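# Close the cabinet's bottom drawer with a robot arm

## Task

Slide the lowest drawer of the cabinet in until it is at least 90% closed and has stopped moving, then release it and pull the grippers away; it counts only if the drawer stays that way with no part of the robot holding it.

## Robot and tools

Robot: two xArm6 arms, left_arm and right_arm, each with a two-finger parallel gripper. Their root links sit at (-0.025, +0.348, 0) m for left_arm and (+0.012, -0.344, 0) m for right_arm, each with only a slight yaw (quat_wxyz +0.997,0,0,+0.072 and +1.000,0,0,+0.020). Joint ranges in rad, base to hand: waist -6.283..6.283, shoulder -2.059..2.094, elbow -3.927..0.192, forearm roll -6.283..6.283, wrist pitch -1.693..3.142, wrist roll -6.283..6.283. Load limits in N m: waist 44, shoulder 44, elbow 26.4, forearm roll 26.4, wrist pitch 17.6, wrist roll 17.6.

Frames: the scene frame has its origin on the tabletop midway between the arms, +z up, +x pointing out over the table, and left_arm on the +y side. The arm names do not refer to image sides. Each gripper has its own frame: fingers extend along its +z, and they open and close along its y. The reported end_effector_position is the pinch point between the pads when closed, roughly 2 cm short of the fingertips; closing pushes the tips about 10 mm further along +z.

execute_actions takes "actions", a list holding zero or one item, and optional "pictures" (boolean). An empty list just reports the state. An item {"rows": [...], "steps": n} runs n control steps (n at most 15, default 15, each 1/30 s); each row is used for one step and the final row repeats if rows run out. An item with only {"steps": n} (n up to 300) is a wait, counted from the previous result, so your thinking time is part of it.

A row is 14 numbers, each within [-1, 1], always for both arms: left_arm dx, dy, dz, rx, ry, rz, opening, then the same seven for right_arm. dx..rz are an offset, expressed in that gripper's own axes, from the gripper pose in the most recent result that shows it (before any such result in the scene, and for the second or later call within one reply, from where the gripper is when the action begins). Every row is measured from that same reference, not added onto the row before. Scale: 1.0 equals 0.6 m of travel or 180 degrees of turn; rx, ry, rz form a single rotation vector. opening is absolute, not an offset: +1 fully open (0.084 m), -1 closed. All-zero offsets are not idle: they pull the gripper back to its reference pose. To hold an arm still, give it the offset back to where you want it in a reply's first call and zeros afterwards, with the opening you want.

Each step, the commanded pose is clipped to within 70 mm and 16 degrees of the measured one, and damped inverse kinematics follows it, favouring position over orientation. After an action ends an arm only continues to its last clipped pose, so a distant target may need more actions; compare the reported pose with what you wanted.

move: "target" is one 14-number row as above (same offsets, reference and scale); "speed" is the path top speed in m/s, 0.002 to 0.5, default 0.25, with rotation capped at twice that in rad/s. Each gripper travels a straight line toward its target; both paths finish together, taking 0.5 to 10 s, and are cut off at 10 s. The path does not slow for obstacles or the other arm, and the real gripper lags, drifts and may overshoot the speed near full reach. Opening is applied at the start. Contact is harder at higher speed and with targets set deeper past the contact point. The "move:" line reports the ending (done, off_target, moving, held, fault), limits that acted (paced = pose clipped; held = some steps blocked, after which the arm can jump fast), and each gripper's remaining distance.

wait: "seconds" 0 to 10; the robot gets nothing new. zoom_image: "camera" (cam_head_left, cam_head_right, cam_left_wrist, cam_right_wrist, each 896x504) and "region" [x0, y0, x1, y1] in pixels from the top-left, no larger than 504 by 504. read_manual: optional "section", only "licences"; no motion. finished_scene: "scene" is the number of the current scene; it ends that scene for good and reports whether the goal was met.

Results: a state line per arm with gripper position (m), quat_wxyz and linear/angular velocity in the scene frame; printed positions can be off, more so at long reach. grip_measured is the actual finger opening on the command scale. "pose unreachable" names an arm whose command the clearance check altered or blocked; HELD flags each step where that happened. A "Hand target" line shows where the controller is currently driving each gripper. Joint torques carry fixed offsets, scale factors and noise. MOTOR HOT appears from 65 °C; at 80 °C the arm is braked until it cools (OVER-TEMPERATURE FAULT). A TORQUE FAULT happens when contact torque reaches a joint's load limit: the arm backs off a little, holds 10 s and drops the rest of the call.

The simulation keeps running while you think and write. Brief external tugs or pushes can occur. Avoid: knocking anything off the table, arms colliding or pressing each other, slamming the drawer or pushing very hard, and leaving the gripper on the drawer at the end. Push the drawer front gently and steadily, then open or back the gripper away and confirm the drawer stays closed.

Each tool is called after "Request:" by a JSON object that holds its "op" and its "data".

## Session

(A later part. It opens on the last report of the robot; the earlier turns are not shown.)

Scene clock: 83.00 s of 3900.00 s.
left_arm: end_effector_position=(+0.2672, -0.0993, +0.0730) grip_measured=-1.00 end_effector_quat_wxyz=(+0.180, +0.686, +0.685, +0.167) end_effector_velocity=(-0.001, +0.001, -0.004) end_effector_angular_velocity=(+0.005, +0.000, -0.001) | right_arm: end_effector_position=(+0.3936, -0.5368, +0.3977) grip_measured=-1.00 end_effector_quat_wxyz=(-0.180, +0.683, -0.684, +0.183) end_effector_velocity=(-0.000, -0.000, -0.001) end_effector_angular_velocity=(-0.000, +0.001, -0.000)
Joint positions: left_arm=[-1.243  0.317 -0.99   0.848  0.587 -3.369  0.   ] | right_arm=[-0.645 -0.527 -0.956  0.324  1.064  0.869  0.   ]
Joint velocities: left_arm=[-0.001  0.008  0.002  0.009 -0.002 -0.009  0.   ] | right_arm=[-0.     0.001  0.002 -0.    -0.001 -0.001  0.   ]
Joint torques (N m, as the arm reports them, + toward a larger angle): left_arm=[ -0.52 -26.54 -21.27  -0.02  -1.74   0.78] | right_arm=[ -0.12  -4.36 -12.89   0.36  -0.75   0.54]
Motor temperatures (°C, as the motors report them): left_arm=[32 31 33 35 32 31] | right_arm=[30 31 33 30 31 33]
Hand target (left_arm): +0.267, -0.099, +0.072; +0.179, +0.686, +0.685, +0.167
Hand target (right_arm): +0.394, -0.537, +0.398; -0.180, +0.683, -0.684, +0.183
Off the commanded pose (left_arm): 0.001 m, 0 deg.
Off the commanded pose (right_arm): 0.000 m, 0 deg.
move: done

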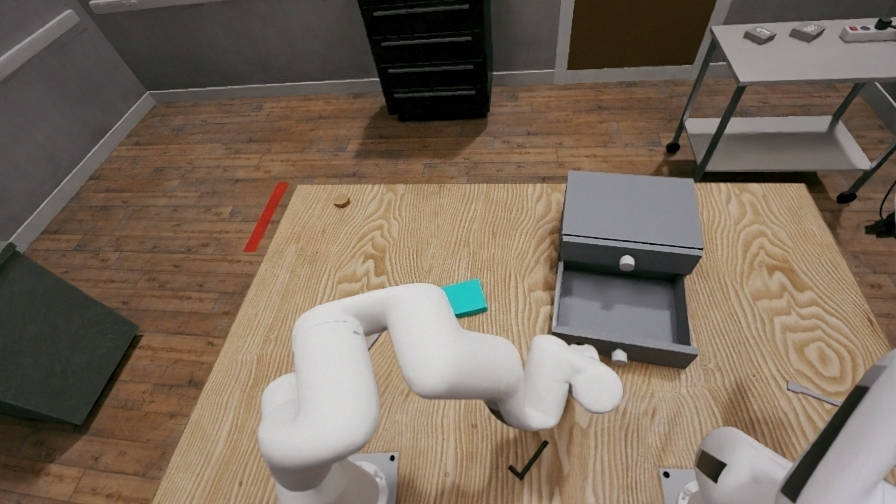

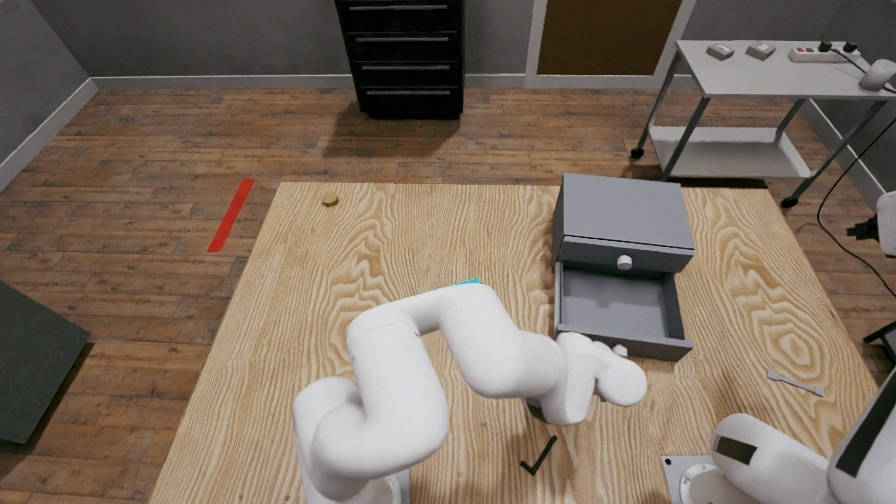

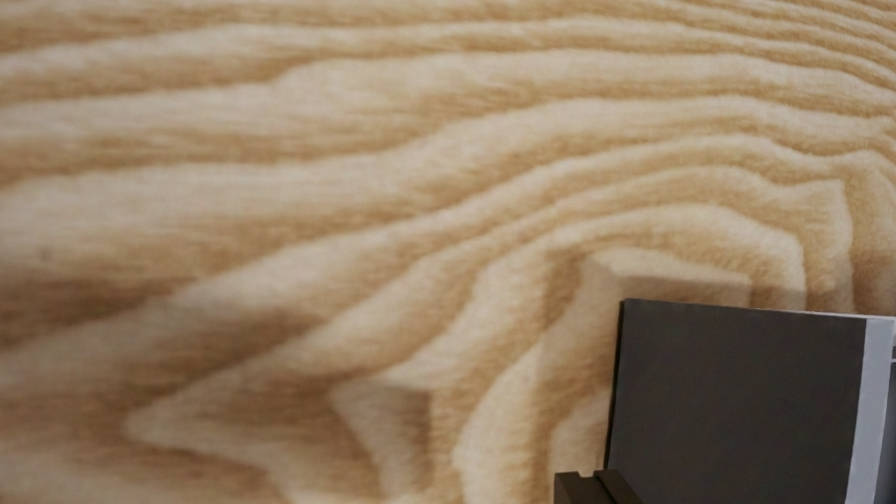

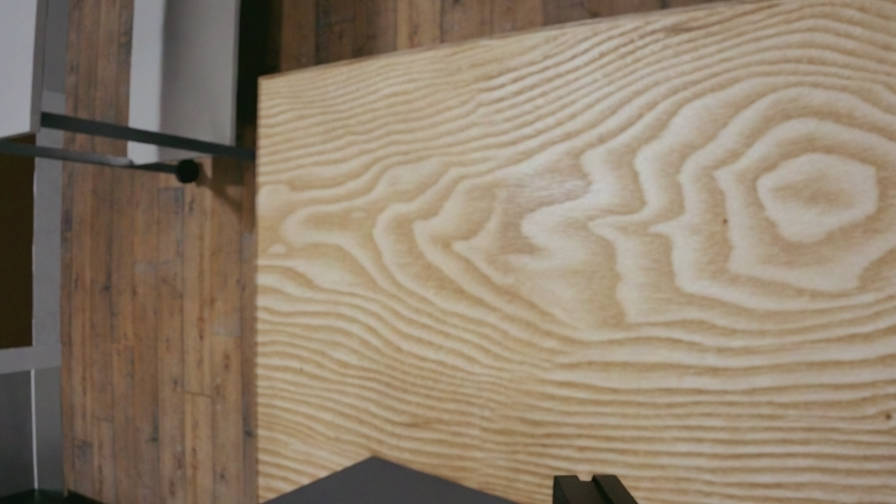

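Request:
{"op": "move", "data": {"target": [-0.047, 0.343, 0.198, 0, 0, 0, -1, 0, 0, 0, 0, 0, 0, -1], "speed": 0.08}}

Scene clock: 89.70 s of 3900.00 s.
left_arm: end_effector_position=(+0.5029, -0.1283, +0.0652) grip_measured=-1.00 end_effector_quat_wxyz=(+0.179, +0.686, +0.685, +0.168) end_effector_velocity=(+0.002, +0.000, +0.000) end_effector_angular_velocity=(+0.000, +0.002, +0.002) | right_arm: end_effector_position=(+0.3936, -0.5368, +0.3977) grip_measured=-1.00 end_effector_quat_wxyz=(-0.180, +0.683, -0.684, +0.183) end_effector_velocity=(-0.000, +0.000, +0.000) end_effector_angular_velocity=(-0.001, +0.000, +0.002)
Joint positions: left_arm=[-0.945  0.798 -1.695  0.608  0.616 -2.822  0.   ] | right_arm=[-0.645 -0.527 -0.956  0.324  1.064  0.869  0.   ]
Joint velocities: left_arm=[ 0.002  0.005 -0.009 -0.006  0.004  0.006  0.   ] | right_arm=[ 0.    -0.001  0.    -0.     0.001 -0.002  0.   ]
Joint torques (N m, as the arm reports them, + toward a larger angle): left_arm=[ 10.68 -37.72 -31.06   0.67  -3.39   1.17] | right_arm=[ -0.06  -4.28 -12.94   0.4   -0.68   0.54]
Motor temperatures (°C, as the motors report them): left_arm=[32 32 33 35 32 31] | right_arm=[30 31 33 30 31 33]
Hand target (left_arm): +0.505, -0.128, +0.066; +0.180, +0.685, +0.685, +0.168
Hand target (right_arm): +0.394, -0.537, +0.398; -0.180, +0.683, -0.684, +0.183
Off the commanded pose (left_arm): 0.002 m, 0 deg.
Off the commanded pose (right_arm): 0.000 m, 0 deg.
After step 90, 0.30 s passed at rest.
move: done

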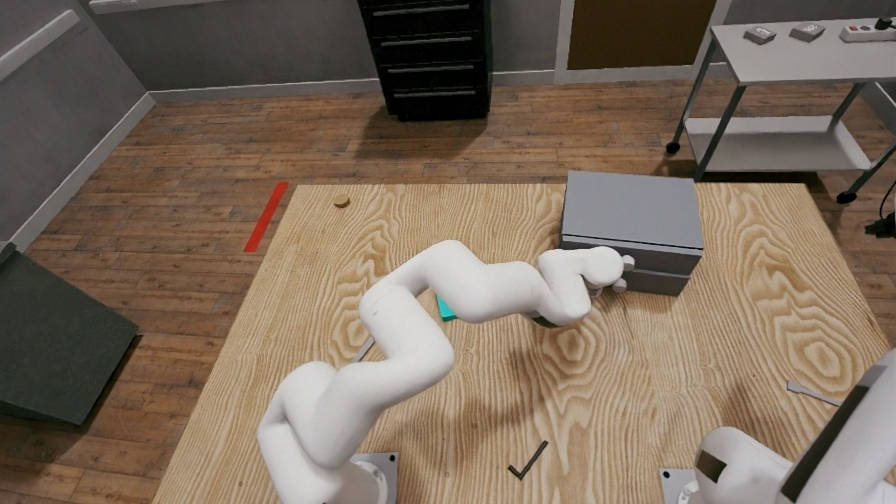

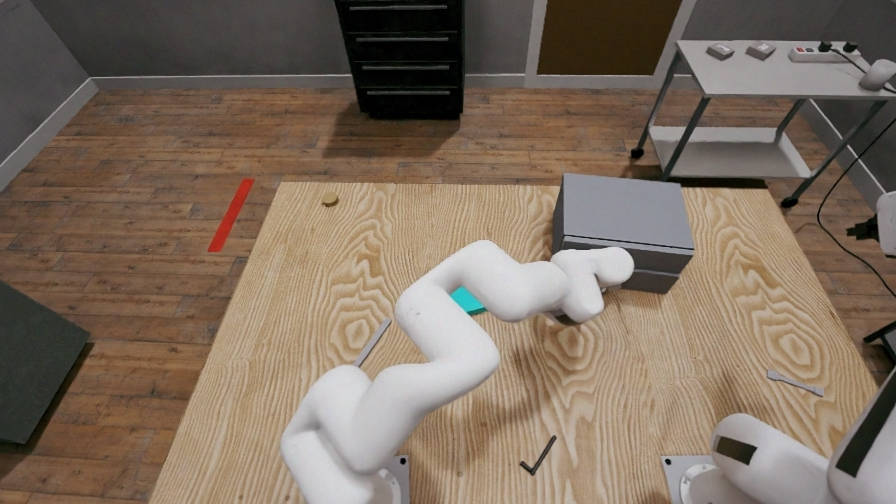

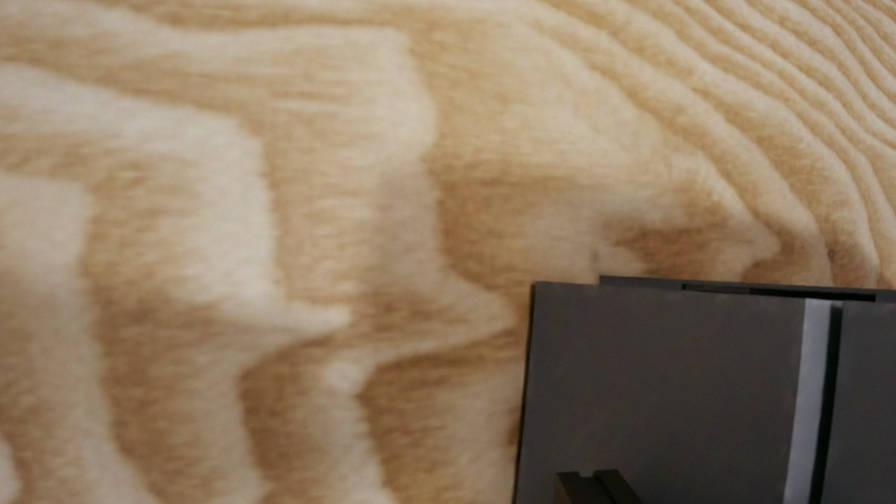

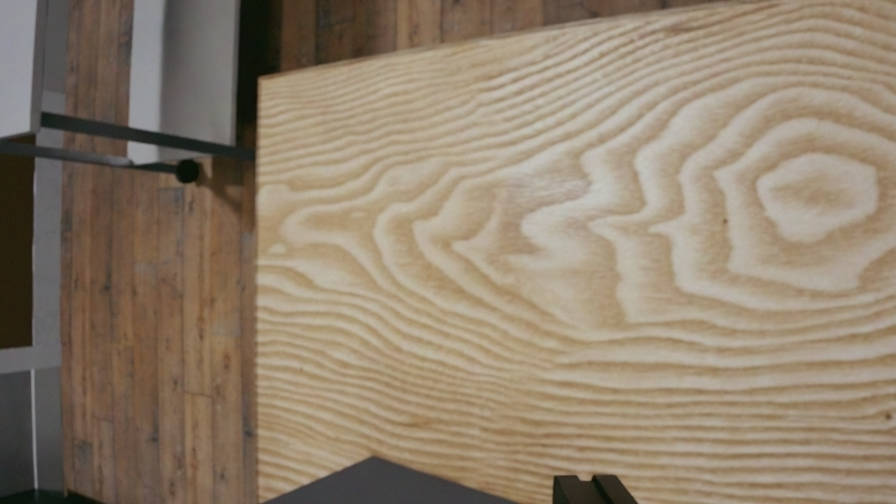

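Closed. Retreat.

Request:
{"op": "move", "data": {"target": [0.1, -0.3, -0.3, 0, 0, 0, -1, 0, 0, 0, 0, 0, 0, -1]}}

Scene clock: 95.33 s of 3900.00 s.
left_arm: end_effector_position=(+0.2596, -0.0665, +0.1379) grip_measured=-1.00 end_effector_quat_wxyz=(+0.178, +0.686, +0.685, +0.167) end_effector_velocity=(-0.001, +0.000, +0.001) end_effector_angular_velocity=(-0.001, -0.001, +0.000) | right_arm: end_effector_position=(+0.3936, -0.5368, +0.3977) grip_measured=-1.00 end_effector_quat_wxyz=(-0.180, +0.683, -0.684, +0.183) end_effector_velocity=(-0.000, +0.000, +0.001) end_effector_angular_velocity=(-0.001, -0.003, -0.001)
Joint positions: left_arm=[-1.243  0.084 -0.877  0.727  0.674 -3.219  0.   ] | right_arm=[-0.645 -0.527 -0.956  0.324  1.064  0.869  0.   ]
Joint velocities: left_arm=[-0.002 -0.006  0.004 -0.001  0.001 -0.001  0.   ] | right_arm=[-0.    -0.002 -0.001  0.001 -0.     0.001  0.   ]
Joint torques (N m, as the arm reports them, + toward a larger angle): left_arm=[ -0.38 -22.75 -22.91   0.    -1.86   0.8 ] | right_arm=[  0.04  -4.3  -12.85   0.3   -0.73   0.52]
Motor temperatures (°C, as the motors report them): left_arm=[32 32 35 35 32 31] | right_arm=[30 31 33 30 30 33]
Hand target (left_arm): +0.259, -0.067, +0.138; +0.179, +0.687, +0.685, +0.167
Hand target (right_arm): +0.394, -0.537, +0.398; -0.180, +0.683, -0.684, +0.183
Off the commanded pose (left_arm): 0.001 m, 0 deg.
Off the commanded pose (right_arm): 0.000 m, 0 deg.
After step 90, 0.97 s passed at rest.
move: done

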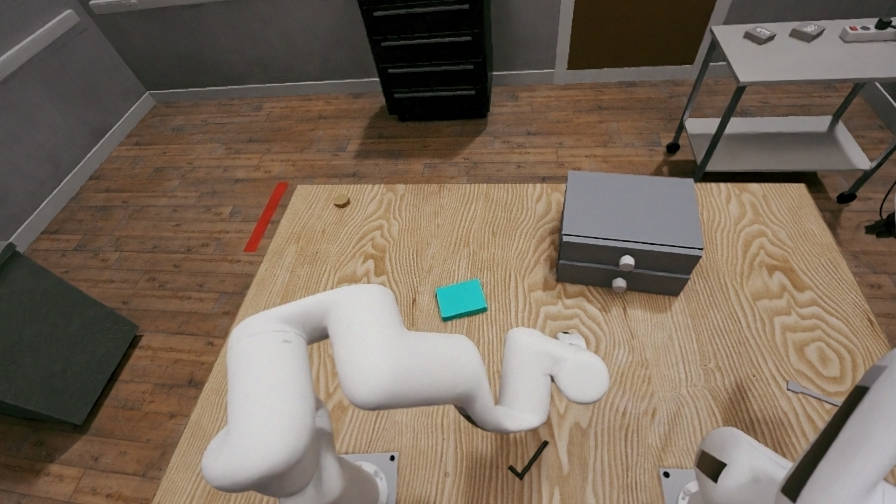

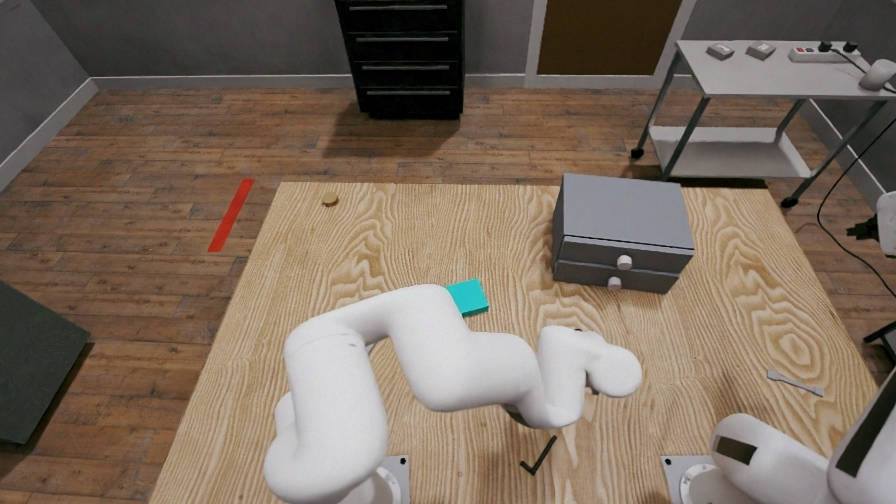

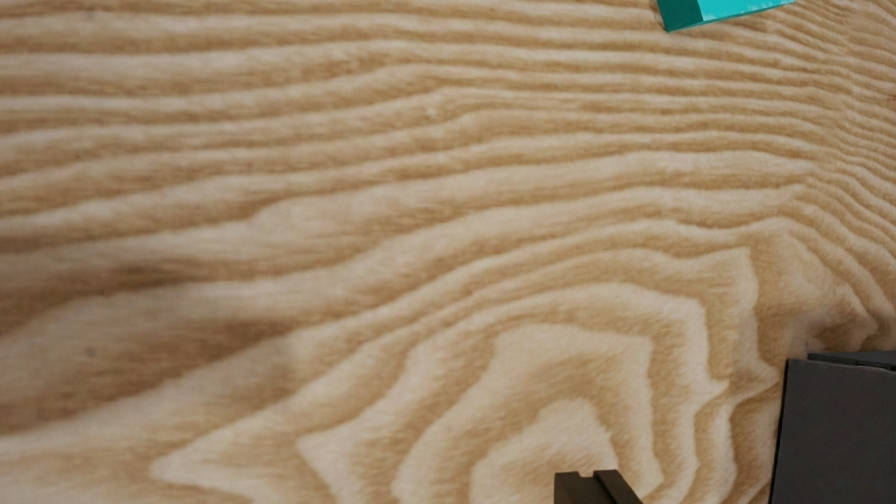

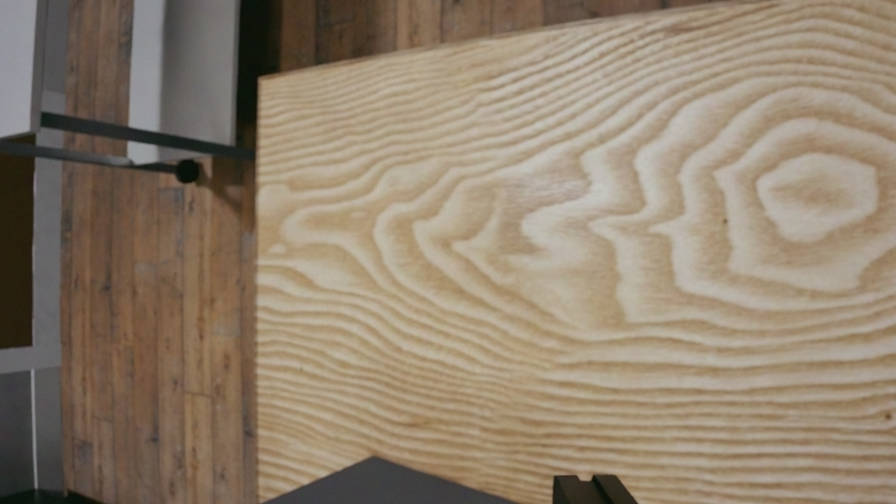

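Request:
{"op": "finished_scene", "data": {"scene": 2}}

The scene is finished: the task was done.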